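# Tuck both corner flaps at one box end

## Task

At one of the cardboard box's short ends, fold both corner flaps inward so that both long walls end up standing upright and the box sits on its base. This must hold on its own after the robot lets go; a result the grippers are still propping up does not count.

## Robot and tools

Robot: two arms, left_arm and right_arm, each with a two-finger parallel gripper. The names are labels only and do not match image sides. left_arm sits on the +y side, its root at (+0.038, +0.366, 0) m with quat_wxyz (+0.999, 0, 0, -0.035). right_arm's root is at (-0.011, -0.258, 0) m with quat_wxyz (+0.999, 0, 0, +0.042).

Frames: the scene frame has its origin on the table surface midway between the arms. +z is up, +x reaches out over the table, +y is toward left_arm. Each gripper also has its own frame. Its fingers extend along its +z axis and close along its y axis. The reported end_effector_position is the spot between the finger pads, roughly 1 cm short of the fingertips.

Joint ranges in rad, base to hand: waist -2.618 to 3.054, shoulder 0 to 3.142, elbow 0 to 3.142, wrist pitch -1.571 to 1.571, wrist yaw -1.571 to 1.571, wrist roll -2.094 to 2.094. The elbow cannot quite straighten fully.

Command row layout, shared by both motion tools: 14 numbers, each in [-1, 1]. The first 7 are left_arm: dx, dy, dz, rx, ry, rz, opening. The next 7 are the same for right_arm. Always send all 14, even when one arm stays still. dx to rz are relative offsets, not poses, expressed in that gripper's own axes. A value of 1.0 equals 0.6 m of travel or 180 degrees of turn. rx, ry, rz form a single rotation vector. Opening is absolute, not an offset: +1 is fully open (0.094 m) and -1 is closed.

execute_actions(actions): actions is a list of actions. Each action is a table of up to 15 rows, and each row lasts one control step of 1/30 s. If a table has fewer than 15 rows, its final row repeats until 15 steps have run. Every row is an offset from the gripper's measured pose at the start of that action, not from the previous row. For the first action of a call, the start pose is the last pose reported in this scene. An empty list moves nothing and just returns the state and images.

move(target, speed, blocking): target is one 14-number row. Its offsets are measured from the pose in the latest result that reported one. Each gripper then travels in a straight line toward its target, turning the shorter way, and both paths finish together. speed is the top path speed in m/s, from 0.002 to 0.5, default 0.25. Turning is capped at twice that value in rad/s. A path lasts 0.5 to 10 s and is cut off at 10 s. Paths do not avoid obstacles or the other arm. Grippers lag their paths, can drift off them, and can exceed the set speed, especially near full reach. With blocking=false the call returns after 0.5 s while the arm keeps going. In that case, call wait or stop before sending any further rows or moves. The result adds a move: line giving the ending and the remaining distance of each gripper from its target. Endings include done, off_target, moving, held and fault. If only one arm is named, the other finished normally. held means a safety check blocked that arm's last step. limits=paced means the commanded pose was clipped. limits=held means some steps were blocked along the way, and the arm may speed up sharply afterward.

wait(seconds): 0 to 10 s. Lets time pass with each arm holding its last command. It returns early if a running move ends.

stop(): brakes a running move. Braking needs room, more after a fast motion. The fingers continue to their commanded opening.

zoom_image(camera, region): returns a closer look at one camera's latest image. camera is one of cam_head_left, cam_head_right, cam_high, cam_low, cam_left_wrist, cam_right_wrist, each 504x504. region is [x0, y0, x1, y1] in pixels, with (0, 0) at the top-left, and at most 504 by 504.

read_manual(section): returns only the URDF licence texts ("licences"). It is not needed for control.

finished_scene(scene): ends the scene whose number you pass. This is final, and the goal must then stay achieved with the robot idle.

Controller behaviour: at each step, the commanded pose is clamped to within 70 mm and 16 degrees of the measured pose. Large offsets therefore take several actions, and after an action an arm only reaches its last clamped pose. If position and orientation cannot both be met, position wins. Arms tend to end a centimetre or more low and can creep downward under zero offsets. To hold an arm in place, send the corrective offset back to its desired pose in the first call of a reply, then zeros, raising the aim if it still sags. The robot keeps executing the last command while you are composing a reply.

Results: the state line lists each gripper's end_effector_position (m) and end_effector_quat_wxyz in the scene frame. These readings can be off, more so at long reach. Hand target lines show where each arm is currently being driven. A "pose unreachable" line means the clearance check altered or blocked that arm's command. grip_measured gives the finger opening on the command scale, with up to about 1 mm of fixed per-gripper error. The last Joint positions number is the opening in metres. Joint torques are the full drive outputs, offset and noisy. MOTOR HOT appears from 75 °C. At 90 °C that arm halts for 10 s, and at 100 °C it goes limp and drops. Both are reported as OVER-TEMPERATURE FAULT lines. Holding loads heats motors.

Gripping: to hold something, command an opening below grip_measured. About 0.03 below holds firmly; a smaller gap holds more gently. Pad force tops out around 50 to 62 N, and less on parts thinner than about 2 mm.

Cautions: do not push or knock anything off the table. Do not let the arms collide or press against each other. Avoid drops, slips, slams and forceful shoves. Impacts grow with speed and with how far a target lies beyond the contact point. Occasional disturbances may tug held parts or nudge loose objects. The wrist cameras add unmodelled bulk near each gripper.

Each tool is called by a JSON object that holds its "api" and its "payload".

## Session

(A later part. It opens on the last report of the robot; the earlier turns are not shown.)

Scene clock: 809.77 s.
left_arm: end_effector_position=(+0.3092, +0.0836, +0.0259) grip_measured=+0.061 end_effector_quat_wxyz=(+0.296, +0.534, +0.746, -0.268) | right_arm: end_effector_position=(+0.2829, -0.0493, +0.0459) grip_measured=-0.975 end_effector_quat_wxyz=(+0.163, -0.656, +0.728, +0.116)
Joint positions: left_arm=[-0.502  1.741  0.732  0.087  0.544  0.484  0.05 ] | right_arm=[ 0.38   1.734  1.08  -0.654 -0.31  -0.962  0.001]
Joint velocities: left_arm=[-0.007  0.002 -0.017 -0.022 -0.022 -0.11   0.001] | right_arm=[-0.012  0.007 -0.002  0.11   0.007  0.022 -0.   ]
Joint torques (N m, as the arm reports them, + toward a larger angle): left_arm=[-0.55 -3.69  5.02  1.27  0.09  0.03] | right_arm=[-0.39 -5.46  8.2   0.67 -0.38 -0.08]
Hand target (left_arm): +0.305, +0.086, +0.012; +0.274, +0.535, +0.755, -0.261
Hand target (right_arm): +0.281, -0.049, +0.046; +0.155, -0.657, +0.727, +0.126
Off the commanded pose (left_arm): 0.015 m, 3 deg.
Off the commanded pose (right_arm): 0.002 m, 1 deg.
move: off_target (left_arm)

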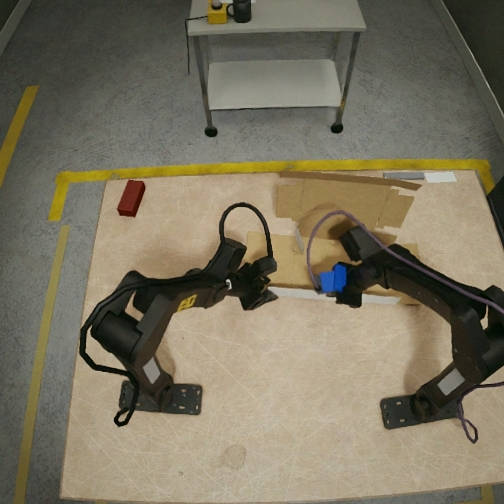

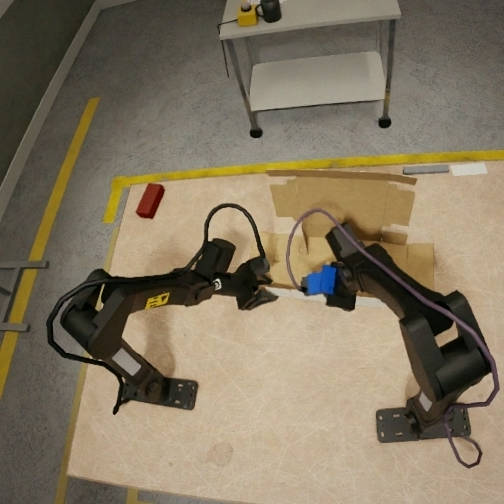

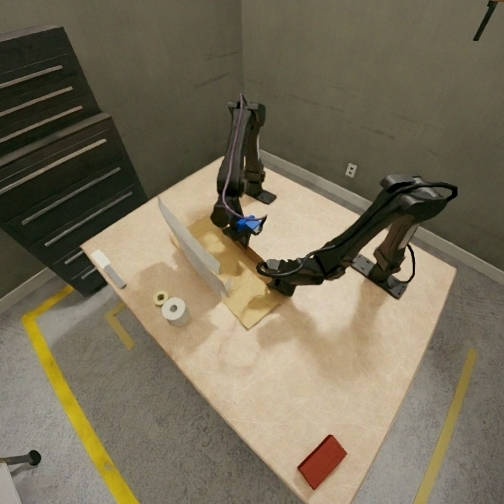

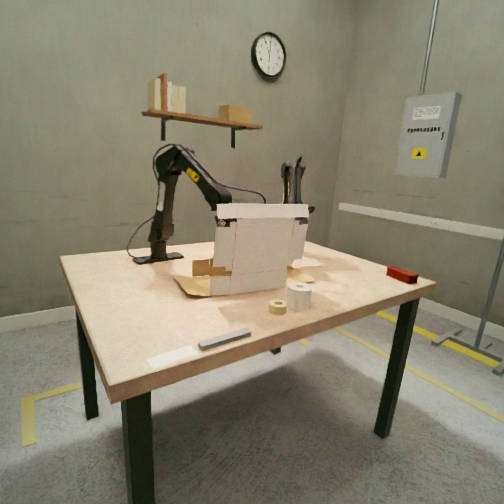

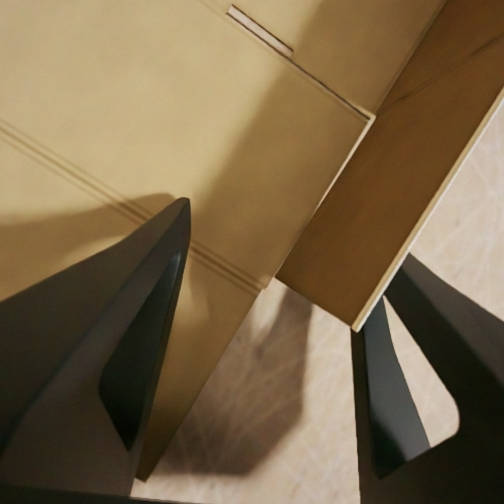

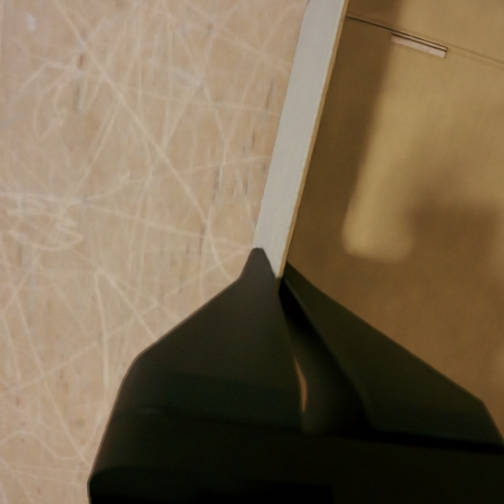

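{"api": "move", "payload": {"target": [0.0387, -0.0047, 0.028, 0.0146, 0.025, -0.021, 0.064, 0, 0.003, 0, -0.008, 0, 0, -1], "speed": 0.03}}

Scene clock: 827.67 s.
left_arm: end_effector_position=(+0.3122, +0.0781, +0.0225) grip_measured=+0.061 end_effector_quat_wxyz=(+0.297, +0.534, +0.741, -0.277) | right_arm: end_effector_position=(+0.2830, -0.0494, +0.0458) grip_measured=-0.975 end_effector_quat_wxyz=(+0.163, -0.656, +0.727, +0.116)
Joint positions: left_arm=[-0.502  1.777  0.746  0.116  0.564  0.482  0.05 ] | right_arm=[ 0.38   1.734  1.08  -0.654 -0.309 -0.963  0.001]
Joint velocities: left_arm=[-0.032 -0.002  0.017  0.007  0.051 -0.007 -0.   ] | right_arm=[ 0.007  0.007 -0.017 -0.037  0.022  0.051 -0.002]
Joint torques (N m, as the arm reports them, + toward a larger angle): left_arm=[-0.17 -2.87  5.52  0.88  0.16 -0.14] | right_arm=[-0.46 -5.42  8.21  0.66 -0.35 -0.09]
Hand target (left_arm): +0.302, +0.087, -0.001; +0.246, +0.525, +0.767, -0.274
Hand target (right_arm): +0.281, -0.049, +0.046; +0.155, -0.658, +0.727, +0.125
Off the commanded pose (left_arm): 0.027 m, 7 deg.
Off the commanded pose (right_arm): 0.002 m, 1 deg.
move: off_target (left_arm)

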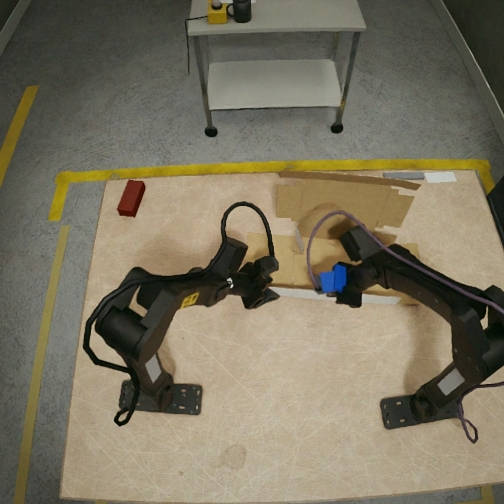

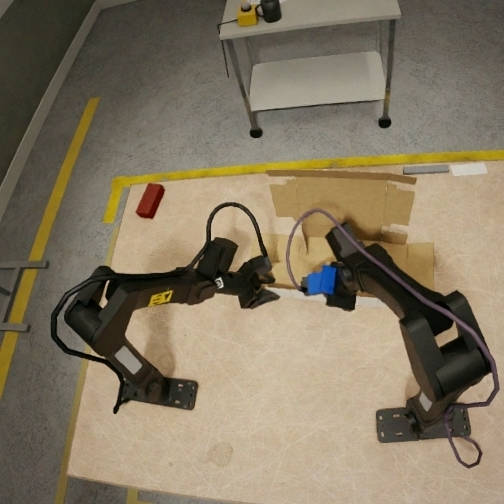

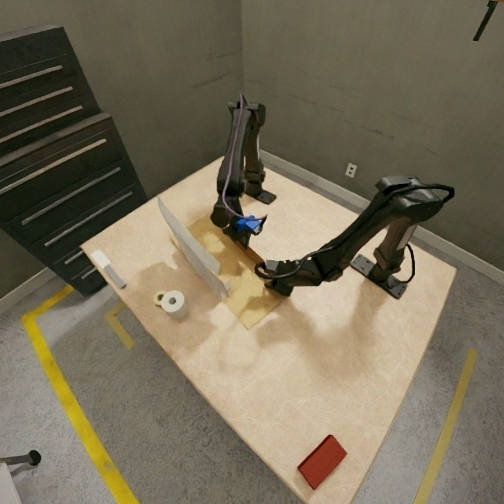

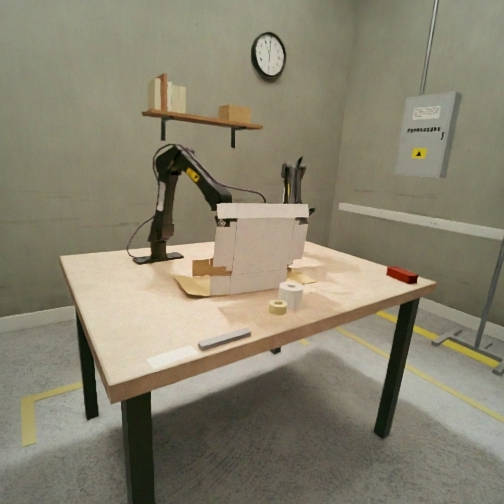

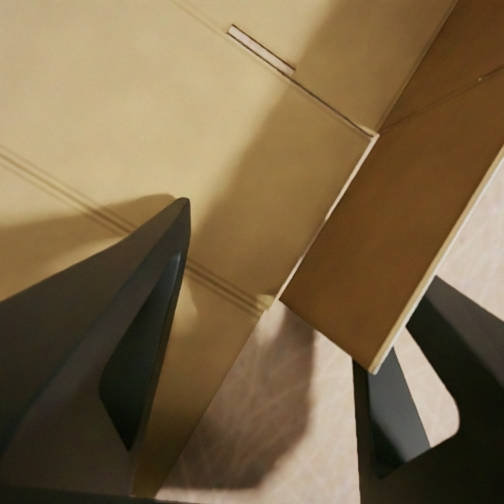

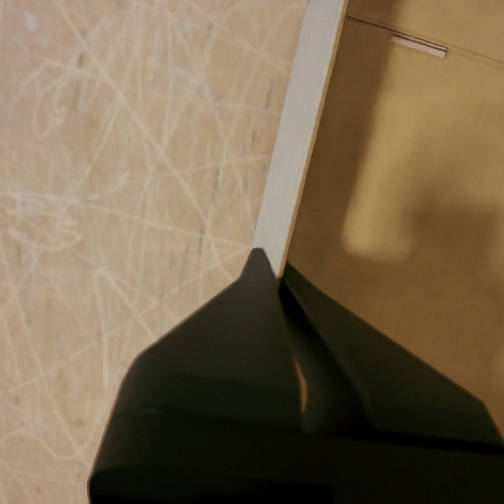

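{"api": "execute_actions", "payload": {"actions": [[[0.0416,-0.0058,0.0135,0.0096,0.0284,-0.0215,0.064,0,0.005,0,-0.008,0,0,-1],[0.0408,-0.0035,0.0141,0.0096,0.0284,-0.0215,0.064,0,0.005,0,-0.008,0,0,-1],[0.0400,-0.0013,0.0146,0.0096,0.0284,-0.0215,0.064,0,0.005,0,-0.008,0,0,-1],[0.0392,0.0010,0.0152,0.0096,0.0284,-0.0215,0.064,0,0.005,0,-0.008,0,0,-1],[0.0384,0.0033,0.0158,0.0096,0.0284,-0.0215,0.064,0,0.005,0,-0.008,0,0,-1],[0.0375,0.0056,0.0164,0.0096,0.0284,-0.0215,0.064,0,0.005,0,-0.008,0,0,-1],[0.0367,0.0079,0.0169,0.0096,0.0284,-0.0215,0.064,0,0.005,0,-0.008,0,0,-1],[0.0359,0.0102,0.0175,0.0096,0.0284,-0.0215,0.064,0,0.005,0,-0.008,0,0,-1],[0.0351,0.0124,0.0181,0.0096,0.0284,-0.0215,0.064,0,0.005,0,-0.008,0,0,-1],[0.0343,0.0147,0.0187,0.0096,0.0284,-0.0215,0.064,0,0.005,0,-0.008,0,0,-1],[0.0335,0.0170,0.0192,0.0096,0.0284,-0.0215,0.064,0,0.005,0,-0.008,0,0,-1],[0.0327,0.0193,0.0198,0.0096,0.0284,-0.0215,0.064,0,0.005,0,-0.008,0,0,-1],[0.0319,0.0216,0.0204,0.0096,0.0284,-0.0215,0.064,0,0.005,0,-0.008,0,0,-1],[0.0311,0.0239,0.0210,0.0096,0.0284,-0.0215,0.064,0,0.005,0,-0.008,0,0,-1],[0.0302,0.0261,0.0215,0.0096,0.0284,-0.0215,0.064,0,0.005,0,-0.008,0,0,-1]],[[0.0351,0.0124,0.0181,0.0096,0.0284,-0.0215,0.064,0,0.005,0,-0.008,0,0,-1],[0.0345,0.0142,0.0185,0.0096,0.0284,-0.0215,0.064,0,0.005,0,-0.008,0,0,-1],[0.0338,0.0161,0.0190,0.0096,0.0284,-0.0215,0.064,0,0.005,0,-0.008,0,0,-1],[0.0332,0.0179,0.0195,0.0096,0.0284,-0.0215,0.064,0,0.005,0,-0.008,0,0,-1],[0.0325,0.0197,0.0199,0.0096,0.0284,-0.0215,0.064,0,0.005,0,-0.008,0,0,-1],[0.0319,0.0216,0.0204,0.0096,0.0284,-0.0215,0.064,0,0.005,0,-0.008,0,0,-1],[0.0312,0.0234,0.0208,0.0096,0.0284,-0.0215,0.064,0,0.005,0,-0.008,0,0,-1],[0.0306,0.0252,0.0213,0.0096,0.0284,-0.0215,0.064,0,0.005,0,-0.008,0,0,-1],[0.0299,0.0270,0.0218,0.0096,0.0284,-0.0215,0.064,0,0.005,0,-0.008,0,0,-1],[0.0293,0.0289,0.0222,0.0096,0.0284,-0.0215,0.064,0,0.005,0,-0.008,0,0,-1],[0.0286,0.0307,0.0227,0.0096,0.0284,-0.0215,0.064,0,0.005,0,-0.008,0,0,-1],[0.0280,0.0325,0.0231,0.0096,0.0284,-0.0215,0.064,0,0.005,0,-0.008,0,0,-1],[0.0273,0.0343,0.0236,0.0096,0.0284,-0.0215,0.064,0,0.005,0,-0.008,0,0,-1],[0.0267,0.0362,0.0241,0.0096,0.0284,-0.0215,0.064,0,0.005,0,-0.008,0,0,-1],[0.0260,0.0380,0.0245,0.0096,0.0284,-0.0215,0.064,0,0.005,0,-0.008,0,0,-1]]]}}

Scene clock: 860.97 s.
left_arm: end_effector_position=(+0.3345, +0.0670, +0.0237) grip_measured=+0.061 end_effector_quat_wxyz=(+0.279, +0.544, +0.731, -0.303) | right_arm: end_effector_position=(+0.2909, -0.0541, +0.0456) grip_measured=-0.975 end_effector_quat_wxyz=(+0.168, -0.644, +0.740, +0.102)
Joint positions: left_arm=[-0.466  1.886  0.907  0.003  0.647  0.541  0.05 ] | right_arm=[ 0.372  1.734  1.08  -0.636 -0.282 -0.937  0.001]
Joint velocities: left_arm=[ 0.032  0.071  0.159 -0.125  0.051  0.051  0.   ] | right_arm=[-0.027 -0.017  0.002  0.037  0.037  0.022  0.001]
Joint torques (N m, as the arm reports them, + toward a larger angle): left_arm=[ 1.18 -3.27  6.42  1.06 -0.33 -0.1 ] | right_arm=[ 0.49 -5.8   7.8   0.57 -0.57 -0.29]
Hand target (left_arm): +0.339, +0.079, -0.000; +0.243, +0.529, +0.762, -0.285
Hand target (right_arm): +0.282, -0.050, +0.046; +0.156, -0.656, +0.728, +0.120
Off the commanded pose (left_arm): 0.027 m, 6 deg.
Off the commanded pose (right_arm): 0.010 m, 3 deg.

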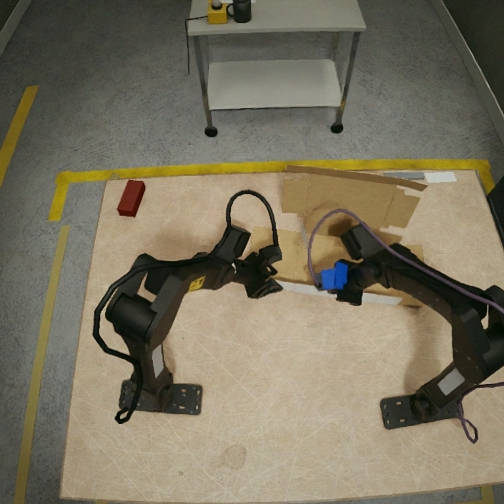

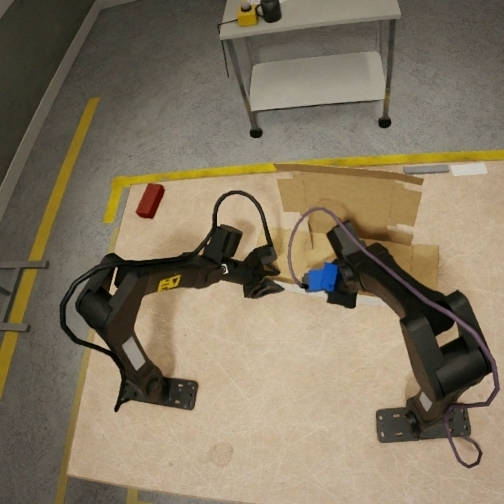

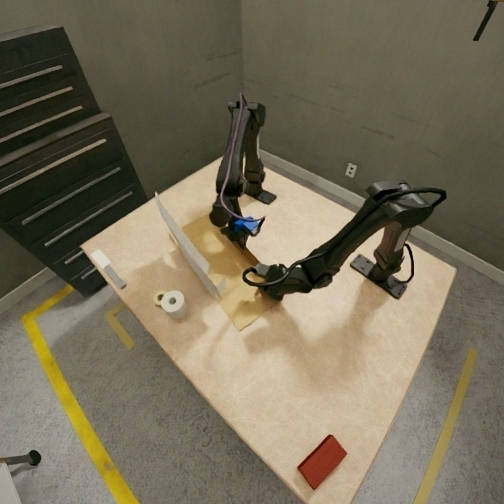

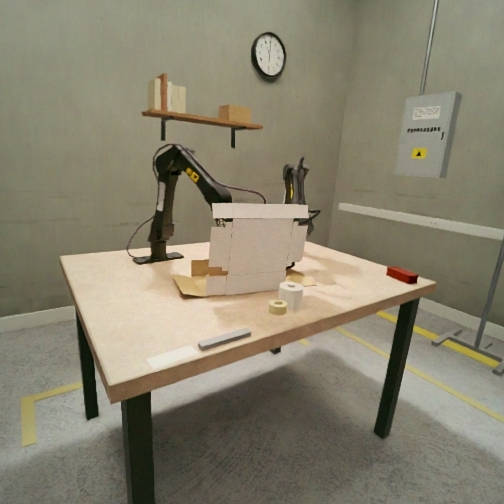

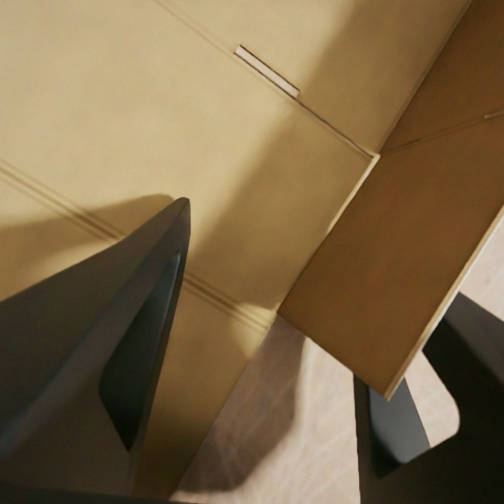

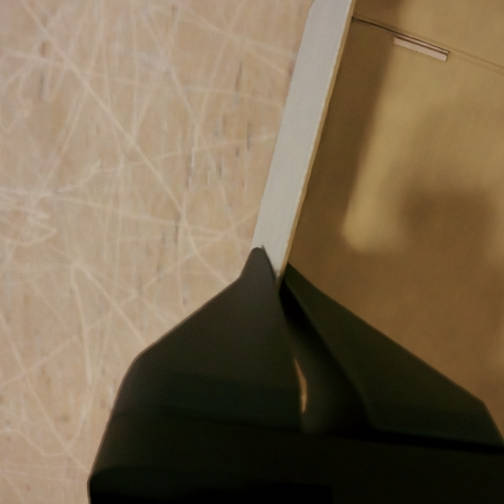

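{"api": "execute_actions", "payload": {"actions": [[[0.0354,0.0081,0.0143,0,0.028,-0.01,0.02,0,0.013,0,-0.01,0,-0.012,-1],[0.0354,0.0081,0.0143,0,0.028,-0.01,-0.025,0,0.013,0,-0.01,0,-0.012,-1],[0.0354,0.0081,0.0143,0,0.028,-0.01,-0.07,0,0.013,0,-0.01,0,-0.012,-1],[0.0354,0.0081,0.0143,0,0.028,-0.01,-0.115,0,0.013,0,-0.01,0,-0.012,-1],[0.0354,0.0081,0.0143,0,0.028,-0.01,-0.16,0,0.013,0,-0.01,0,-0.012,-1],[0.0354,0.0081,0.0143,0,0.028,-0.01,-0.205,0,0.013,0,-0.01,0,-0.012,-1],[0.0354,0.0081,0.0143,0,0.028,-0.01,-0.25,0,0.013,0,-0.01,0,-0.012,-1],[0.0354,0.0081,0.0143,0,0.028,-0.01,-0.295,0,0.013,0,-0.01,0,-0.012,-1],[0.0354,0.0081,0.0143,0,0.028,-0.01,-0.34,0,0.013,0,-0.01,0,-0.012,-1],[0.0354,0.0081,0.0143,0,0.028,-0.01,-0.385,0,0.013,0,-0.01,0,-0.012,-1],[0.0354,0.0081,0.0143,0,0.028,-0.01,-0.43,0,0.013,0,-0.01,0,-0.012,-1],[0.0354,0.0081,0.0143,0,0.028,-0.01,-0.46,0,0.013,0,-0.01,0,-0.012,-1],[0.0354,0.0081,0.0143,0,0.028,-0.01,-0.48,0,0.013,0,-0.01,0,-0.012,-1],[0.0354,0.0081,0.0143,0,0.028,-0.01,-0.49,0,0.013,0,-0.01,0,-0.012,-1],[0.0354,0.0081,0.0143,0,0.028,-0.01,-0.5,0,0.013,0,-0.01,0,-0.012,-1]]]}}

{"api": "wait", "payload": {"seconds": 0.3}}

Scene clock: 885.77 s.
left_arm: end_effector_position=(+0.3340, +0.0678, +0.0222) grip_measured=-0.492 end_effector_quat_wxyz=(+0.275, +0.552, +0.727, -0.302) | right_arm: end_effector_position=(+0.2930, -0.0543, +0.0459) grip_measured=-0.975 end_effector_quat_wxyz=(+0.171, -0.646, +0.738, +0.098)
Joint positions: left_arm=[-0.464  1.892  0.917 -0.018  0.65   0.566  0.024] | right_arm=[ 0.371  1.734  1.08  -0.629 -0.277 -0.943  0.001]
Joint velocities: left_arm=[ 0.007  0.017 -0.007 -0.037 -0.022 -0.066 -0.01 ] | right_arm=[ 0.002 -0.007 -0.007 -0.051  0.037 -0.037  0.   ]
Joint torques (N m, as the arm reports them, + toward a larger angle): left_arm=[ 0.01 -4.28  6.09  0.93 -0.14 -0.02] | right_arm=[ 0.48 -6.46  6.84  0.65 -0.42 -0.27]
Hand target (left_arm): +0.333, +0.076, +0.002; +0.242, +0.545, +0.751, -0.284
Hand target (right_arm): +0.283, -0.053, +0.045; +0.160, -0.660, +0.726, +0.110
Off the commanded pose (left_arm): 0.022 m, 5 deg.
Off the commanded pose (right_arm): 0.010 m, 3 deg.

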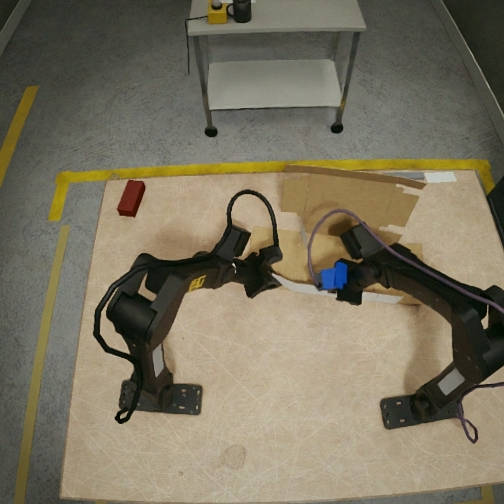

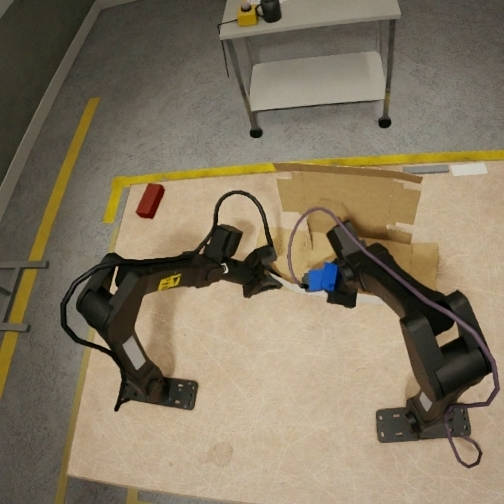

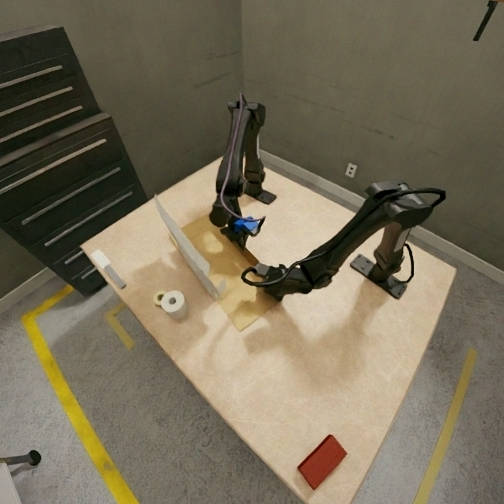

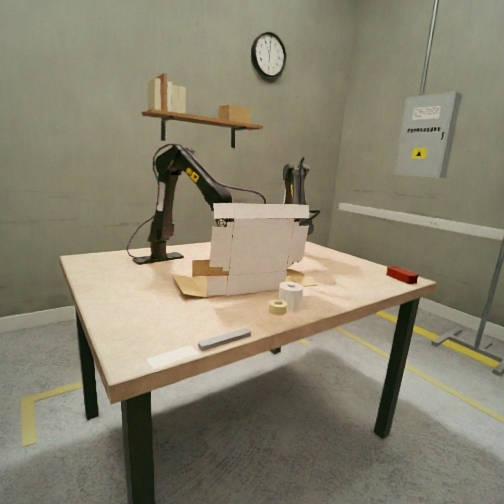

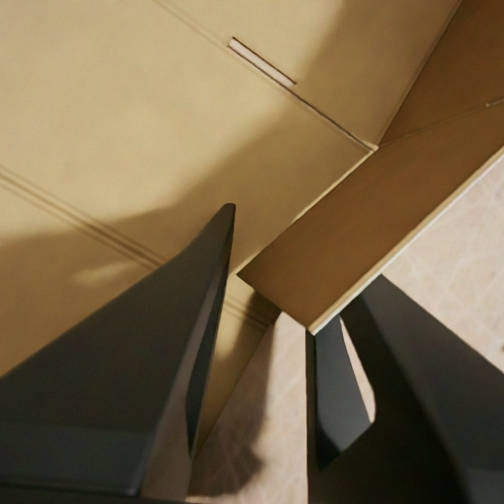

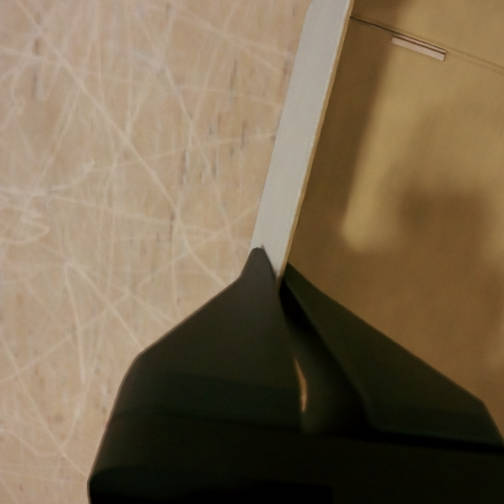

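Scene clock: 886.07 s.
left_arm: end_effector_position=(+0.3341, +0.0679, +0.0221) grip_measured=-0.497 end_effector_quat_wxyz=(+0.275, +0.552, +0.727, -0.301) | right_arm: end_effector_position=(+0.2930, -0.0543, +0.0459) grip_measured=-0.975 end_effector_quat_wxyz=(+0.171, -0.646, +0.737, +0.098)
Joint positions: left_arm=[-0.464  1.892  0.917 -0.018  0.65   0.566  0.024] | right_arm=[ 0.371  1.734  1.08  -0.629 -0.277 -0.944  0.001]
Joint velocities: left_arm=[-0.017 -0.002  0.002 -0.037 -0.022 -0.022 -0.   ] | right_arm=[-0.002 -0.007  0.007  0.007  0.066  0.037 -0.001]
Joint torques (N m, as the arm reports them, + toward a larger angle): left_arm=[-0.03 -4.23  6.09  0.93 -0.2   0.02] | right_arm=[ 0.44 -6.46  6.87  0.63 -0.4  -0.27]
Hand target (left_arm): +0.333, +0.076, +0.002; +0.242, +0.545, +0.750, -0.284
Hand target (right_arm): +0.283, -0.053, +0.045; +0.160, -0.660, +0.726, +0.111
Off the commanded pose (left_arm): 0.022 m, 5 deg.
Off the commanded pose (right_arm): 0.010 m, 3 deg.
wait: 0.30 s; at rest by 0.17 s

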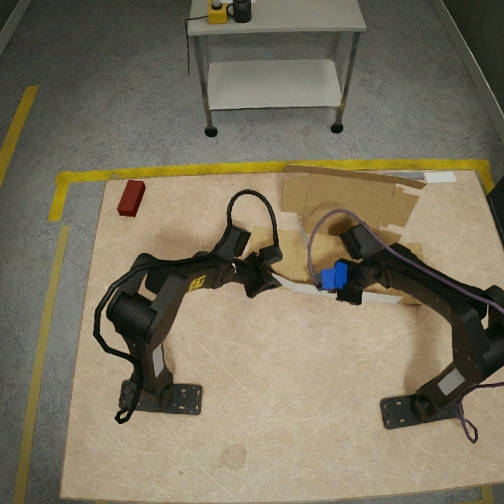

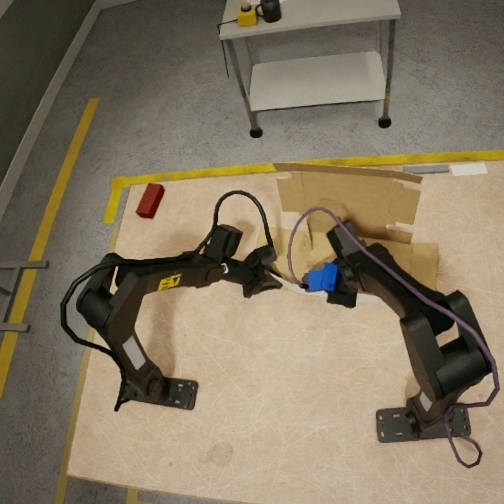

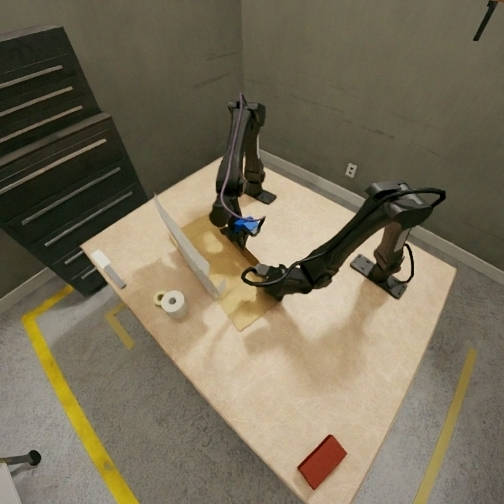

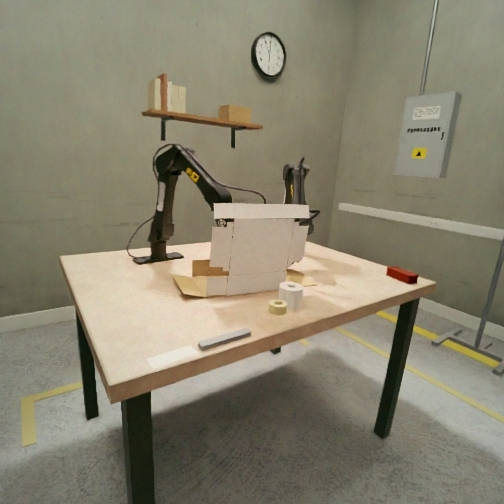

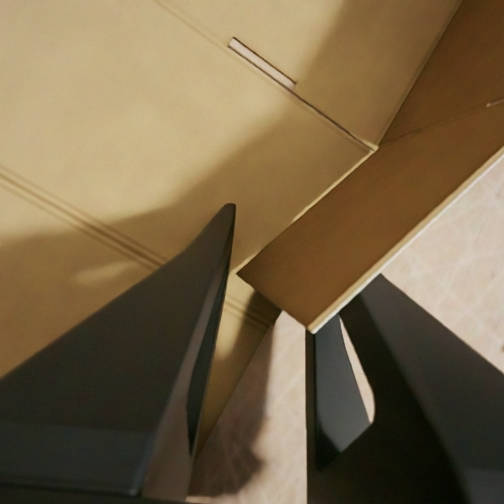

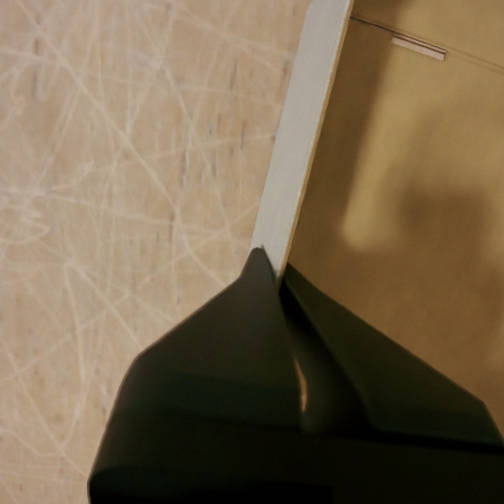

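{"api": "move", "payload": {"target": [-0.0493, 0.0641, -0.0086, 0, 0, 0, 0.17, 0, 0.004, 0, -0.006, 0, -0.005, -1], "speed": 0.05}}

Scene clock: 928.23 s.
left_arm: end_effector_position=(+0.3567, +0.0636, +0.0320) grip_measured=+0.168 end_effector_quat_wxyz=(+0.249, +0.555, +0.731, -0.310) | right_arm: end_effector_position=(+0.3006, -0.0553, +0.0467) grip_measured=-0.975 end_effector_quat_wxyz=(+0.180, -0.641, +0.741, +0.084)
Joint positions: left_arm=[-0.436  1.961  1.1   -0.213  0.679  0.615  0.055] | right_arm=[ 0.371  1.734  1.08  -0.603 -0.252 -0.932  0.001]
Joint velocities: left_arm=[-0.002 -0.002  0.017 -0.051 -0.007 -0.022 -0.001] | right_arm=[-0.002 -0.002  0.002  0.037  0.007  0.022 -0.001]
Joint torques (N m, as the arm reports them, + toward a larger angle): left_arm=[ 1.47 -6.99  8.03  1.43  0.37  0.06] | right_arm=[-0.14 -6.02  7.57  0.59 -0.54 -0.26]
Hand target (left_arm): +0.378, +0.062, +0.041; +0.275, +0.552, +0.728, -0.301
Hand target (right_arm): +0.291, -0.054, +0.046; +0.167, -0.653, +0.732, +0.104
Off the commanded pose (left_arm): 0.024 m, 3 deg.
Off the commanded pose (right_arm): 0.010 m, 3 deg.
move: off_target (left_arm, right_arm)

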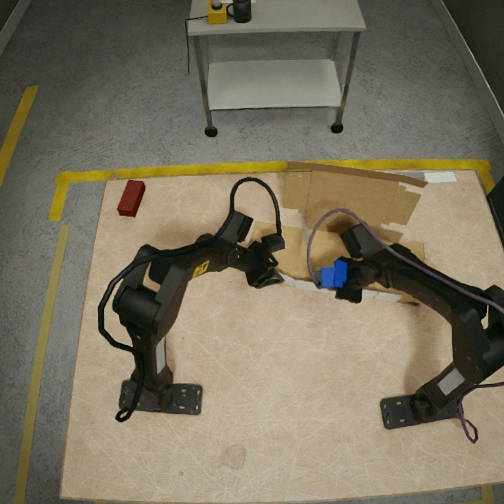

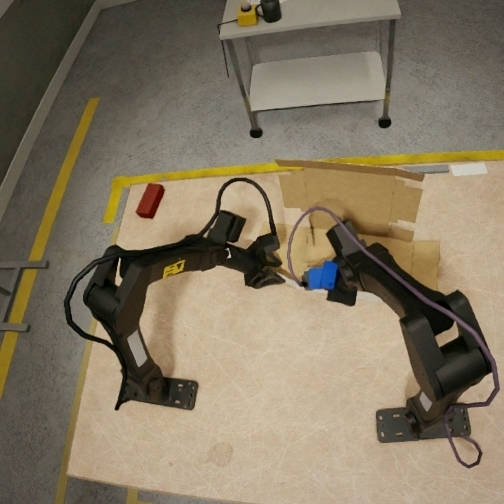

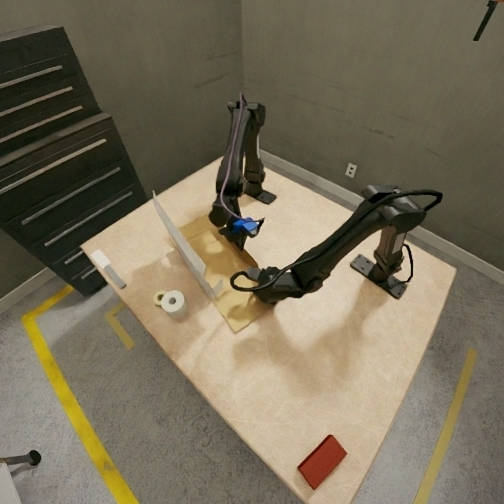

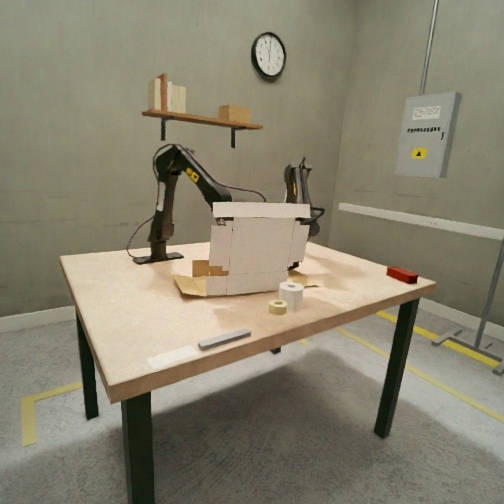

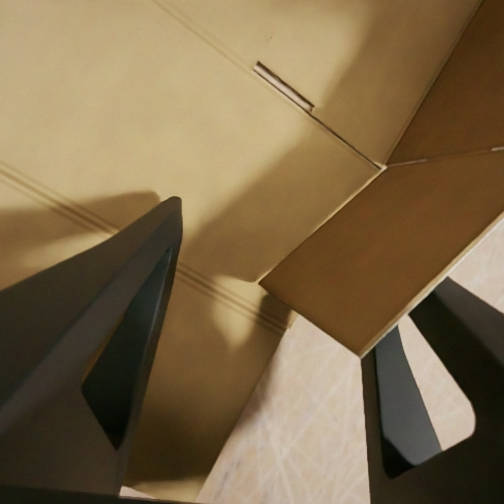

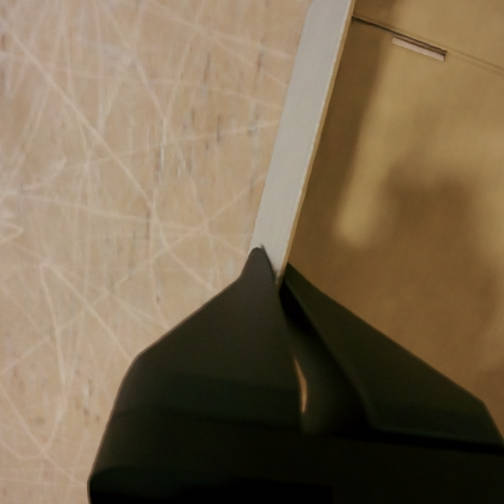

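{"api": "move", "payload": {"target": [0.0174, 0.0087, -0.0324, 0, 0, 0, 0.17, 0, 0.02, 0, -0.022, -0.004, -0.006, -1], "speed": 0.05}}

Scene clock: 963.27 s.
left_arm: end_effector_position=(+0.3586, +0.0806, +0.0321) grip_measured=+0.168 end_effector_quat_wxyz=(+0.242, +0.557, +0.732, -0.308) | right_arm: end_effector_position=(+0.2980, -0.0532, +0.0471) grip_measured=-0.975 end_effector_quat_wxyz=(+0.180, -0.645, +0.737, +0.092)
Joint positions: left_arm=[-0.392  1.951  1.1   -0.274  0.695  0.676  0.055] | right_arm=[ 0.371  1.734  1.08  -0.608 -0.27  -0.94   0.001]
Joint velocities: left_arm=[-0.012 -0.002  0.007 -0.022  0.007  0.022 -0.   ] | right_arm=[-0.002 -0.002  0.002  0.037 -0.022 -0.022 -0.001]
Joint torques (N m, as the arm reports them, + toward a larger angle): left_arm=[ 1.08 -9.46  3.67  1.22  0.56  0.04] | right_arm=[-0.49 -5.74  7.72  0.55 -0.55 -0.22]
Hand target (left_arm): +0.359, +0.086, +0.037; +0.249, +0.555, +0.731, -0.309
Hand target (right_arm): +0.289, -0.053, +0.046; +0.165, -0.653, +0.731, +0.112
Off the commanded pose (left_arm): 0.007 m, 1 deg.
Off the commanded pose (right_arm): 0.009 m, 3 deg.
move: off_target (right_arm)

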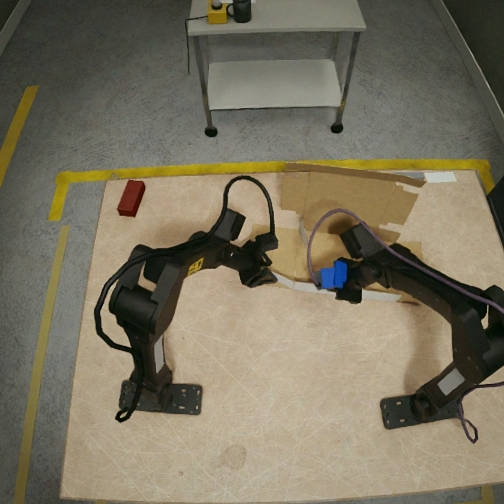

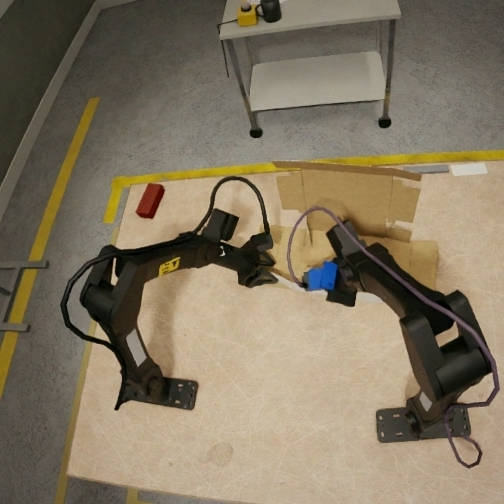

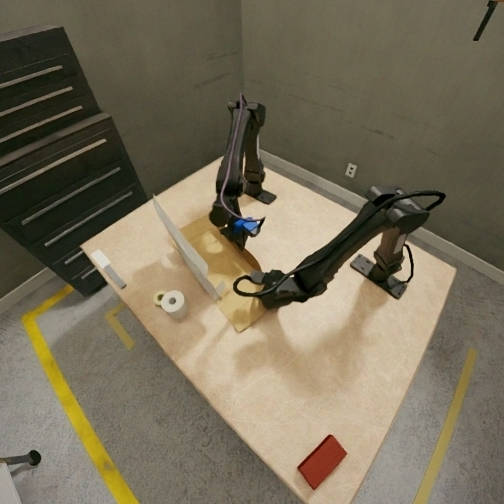

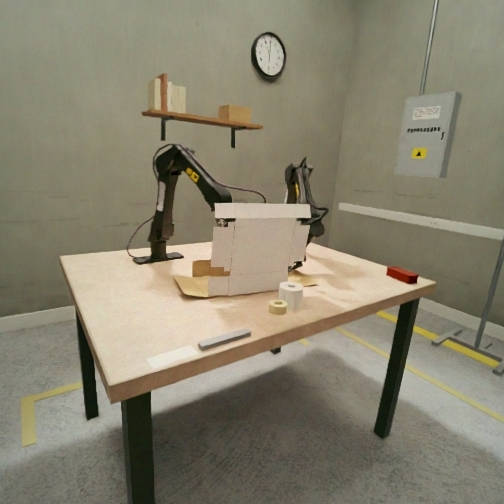

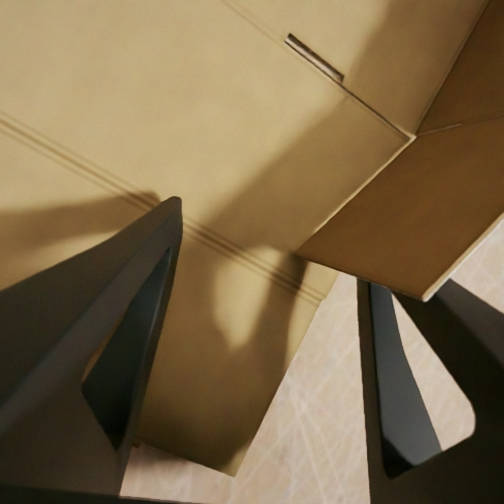

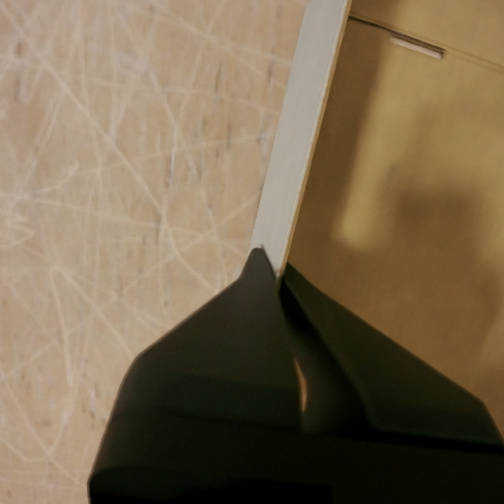

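{"api": "move", "payload": {"target": [-0.0574, 0.0427, 0.0274, 0, 0, 0, 0.17, -0.006, 0.031, -0.001, -0.025, -0.003, -0.02, -1], "speed": 0.05}}

Scene clock: 980.80 s.
left_arm: end_effector_position=(+0.3887, +0.0602, +0.0357) grip_measured=+0.168 end_effector_quat_wxyz=(+0.239, +0.555, +0.736, -0.306) | right_arm: end_effector_position=(+0.2921, -0.0537, +0.0460) grip_measured=-0.975 end_effector_quat_wxyz=(+0.172, -0.658, +0.726, +0.098)
Joint positions: left_arm=[-0.408  2.057  1.283 -0.345  0.681  0.652  0.055] | right_arm=[ 0.371  1.734  1.08  -0.631 -0.282 -0.977  0.001]
Joint velocities: left_arm=[ 0.022 -0.002 -0.007  0.022 -0.007  0.022 -0.001] | right_arm=[ 0.002  0.002 -0.002 -0.037 -0.037 -0.022 -0.001]
Joint torques (N m, as the arm reports them, + toward a larger angle): left_arm=[-0.93 -7.45  7.74  1.17  0.54 -0.11] | right_arm=[ 1.28 -6.26  7.63  0.57 -0.55 -0.22]
Hand target (left_arm): +0.392, +0.051, +0.039; +0.242, +0.557, +0.732, -0.309
Hand target (right_arm): +0.280, -0.047, +0.047; +0.162, -0.673, +0.712, +0.119
Off the commanded pose (left_arm): 0.011 m, 1 deg.
Off the commanded pose (right_arm): 0.014 m, 4 deg.
move: off_target (left_arm, right_arm)

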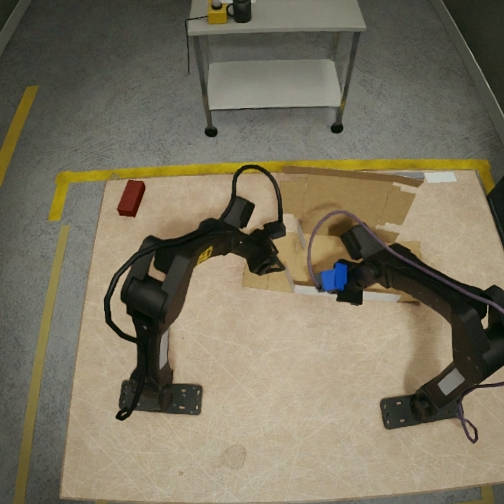

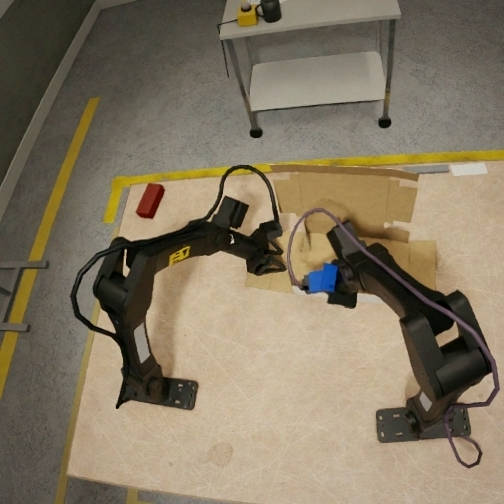

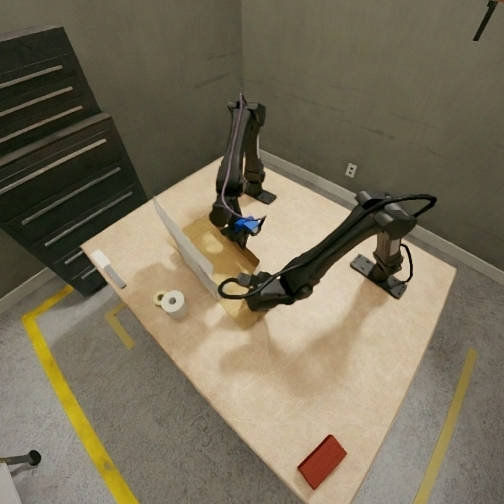

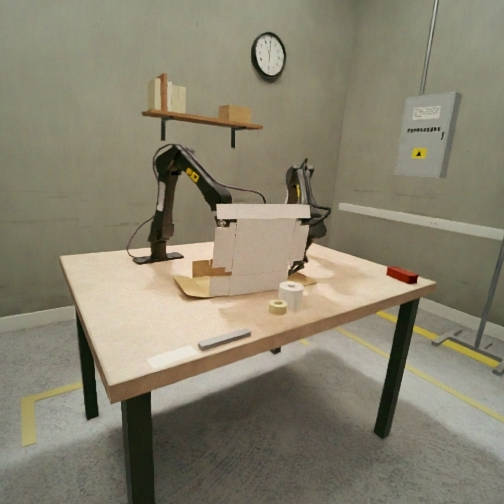

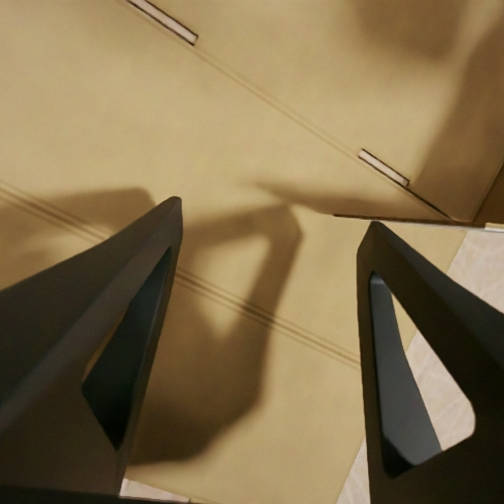

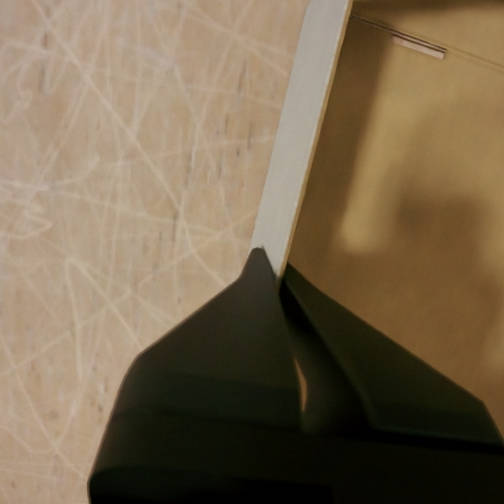

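{"api": "move", "payload": {"target": [0.0228, -0.0384, -0.0219, 0, 0, 0, 0.17, 0, 0.003, 0, -0.01, 0, 0, -1], "speed": 0.06}}

Scene clock: 998.00 s.
left_arm: end_effector_position=(+0.3673, +0.0715, +0.0397) grip_measured=+0.168 end_effector_quat_wxyz=(+0.237, +0.554, +0.737, -0.305) | right_arm: end_effector_position=(+0.2902, -0.0531, +0.0460) grip_measured=-0.975 end_effector_quat_wxyz=(+0.171, -0.660, +0.725, +0.102)
Joint positions: left_arm=[-0.408  1.972  1.174 -0.325  0.679  0.652  0.055] | right_arm=[ 0.371  1.734  1.08  -0.637 -0.29  -0.981  0.001]
Joint velocities: left_arm=[ 0.002  0.007 -0.017  0.037 -0.007  0.007 -0.002] | right_arm=[-0.002  0.002 -0.017 -0.022 -0.007  0.051  0.   ]
Joint torques (N m, as the arm reports them, + toward a larger angle): left_arm=[ 0.06 -9.29  3.08  1.25  0.46  0.01] | right_arm=[-0.63 -5.18  8.77  0.68 -0.29 -0.09]
Hand target (left_arm): +0.363, +0.073, +0.041; +0.239, +0.555, +0.736, -0.306
Hand target (right_arm): +0.290, -0.054, +0.046; +0.162, -0.661, +0.725, +0.110
Off the commanded pose (left_arm): 0.005 m, 0 deg.
Off the commanded pose (right_arm): 0.000 m, 1 deg.
move: done

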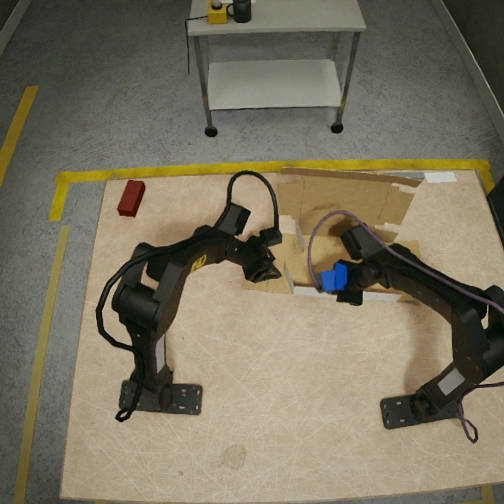

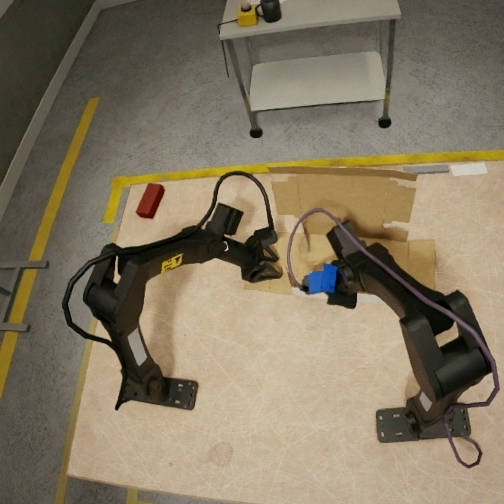

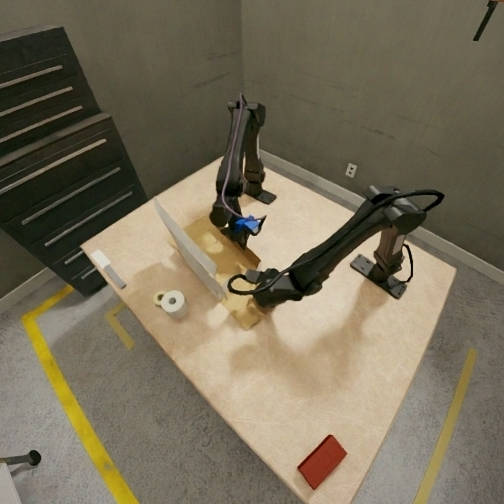

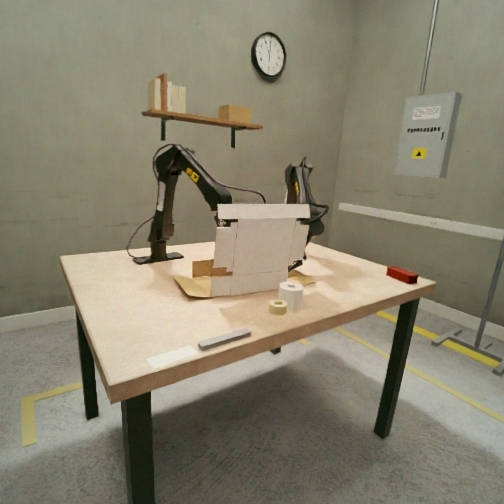

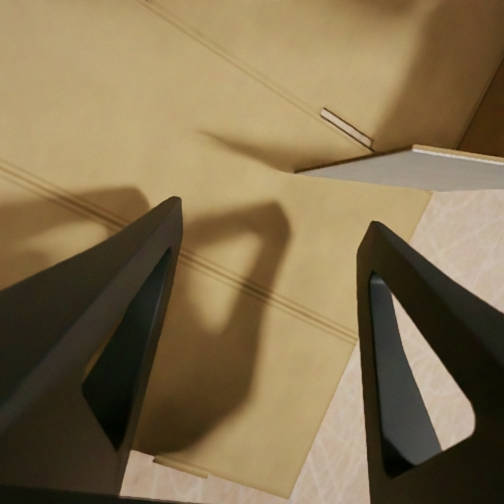

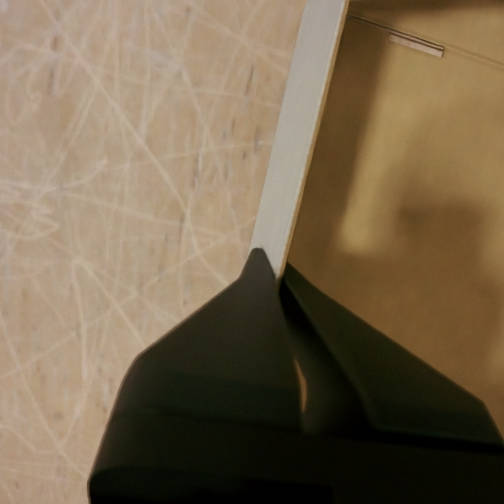

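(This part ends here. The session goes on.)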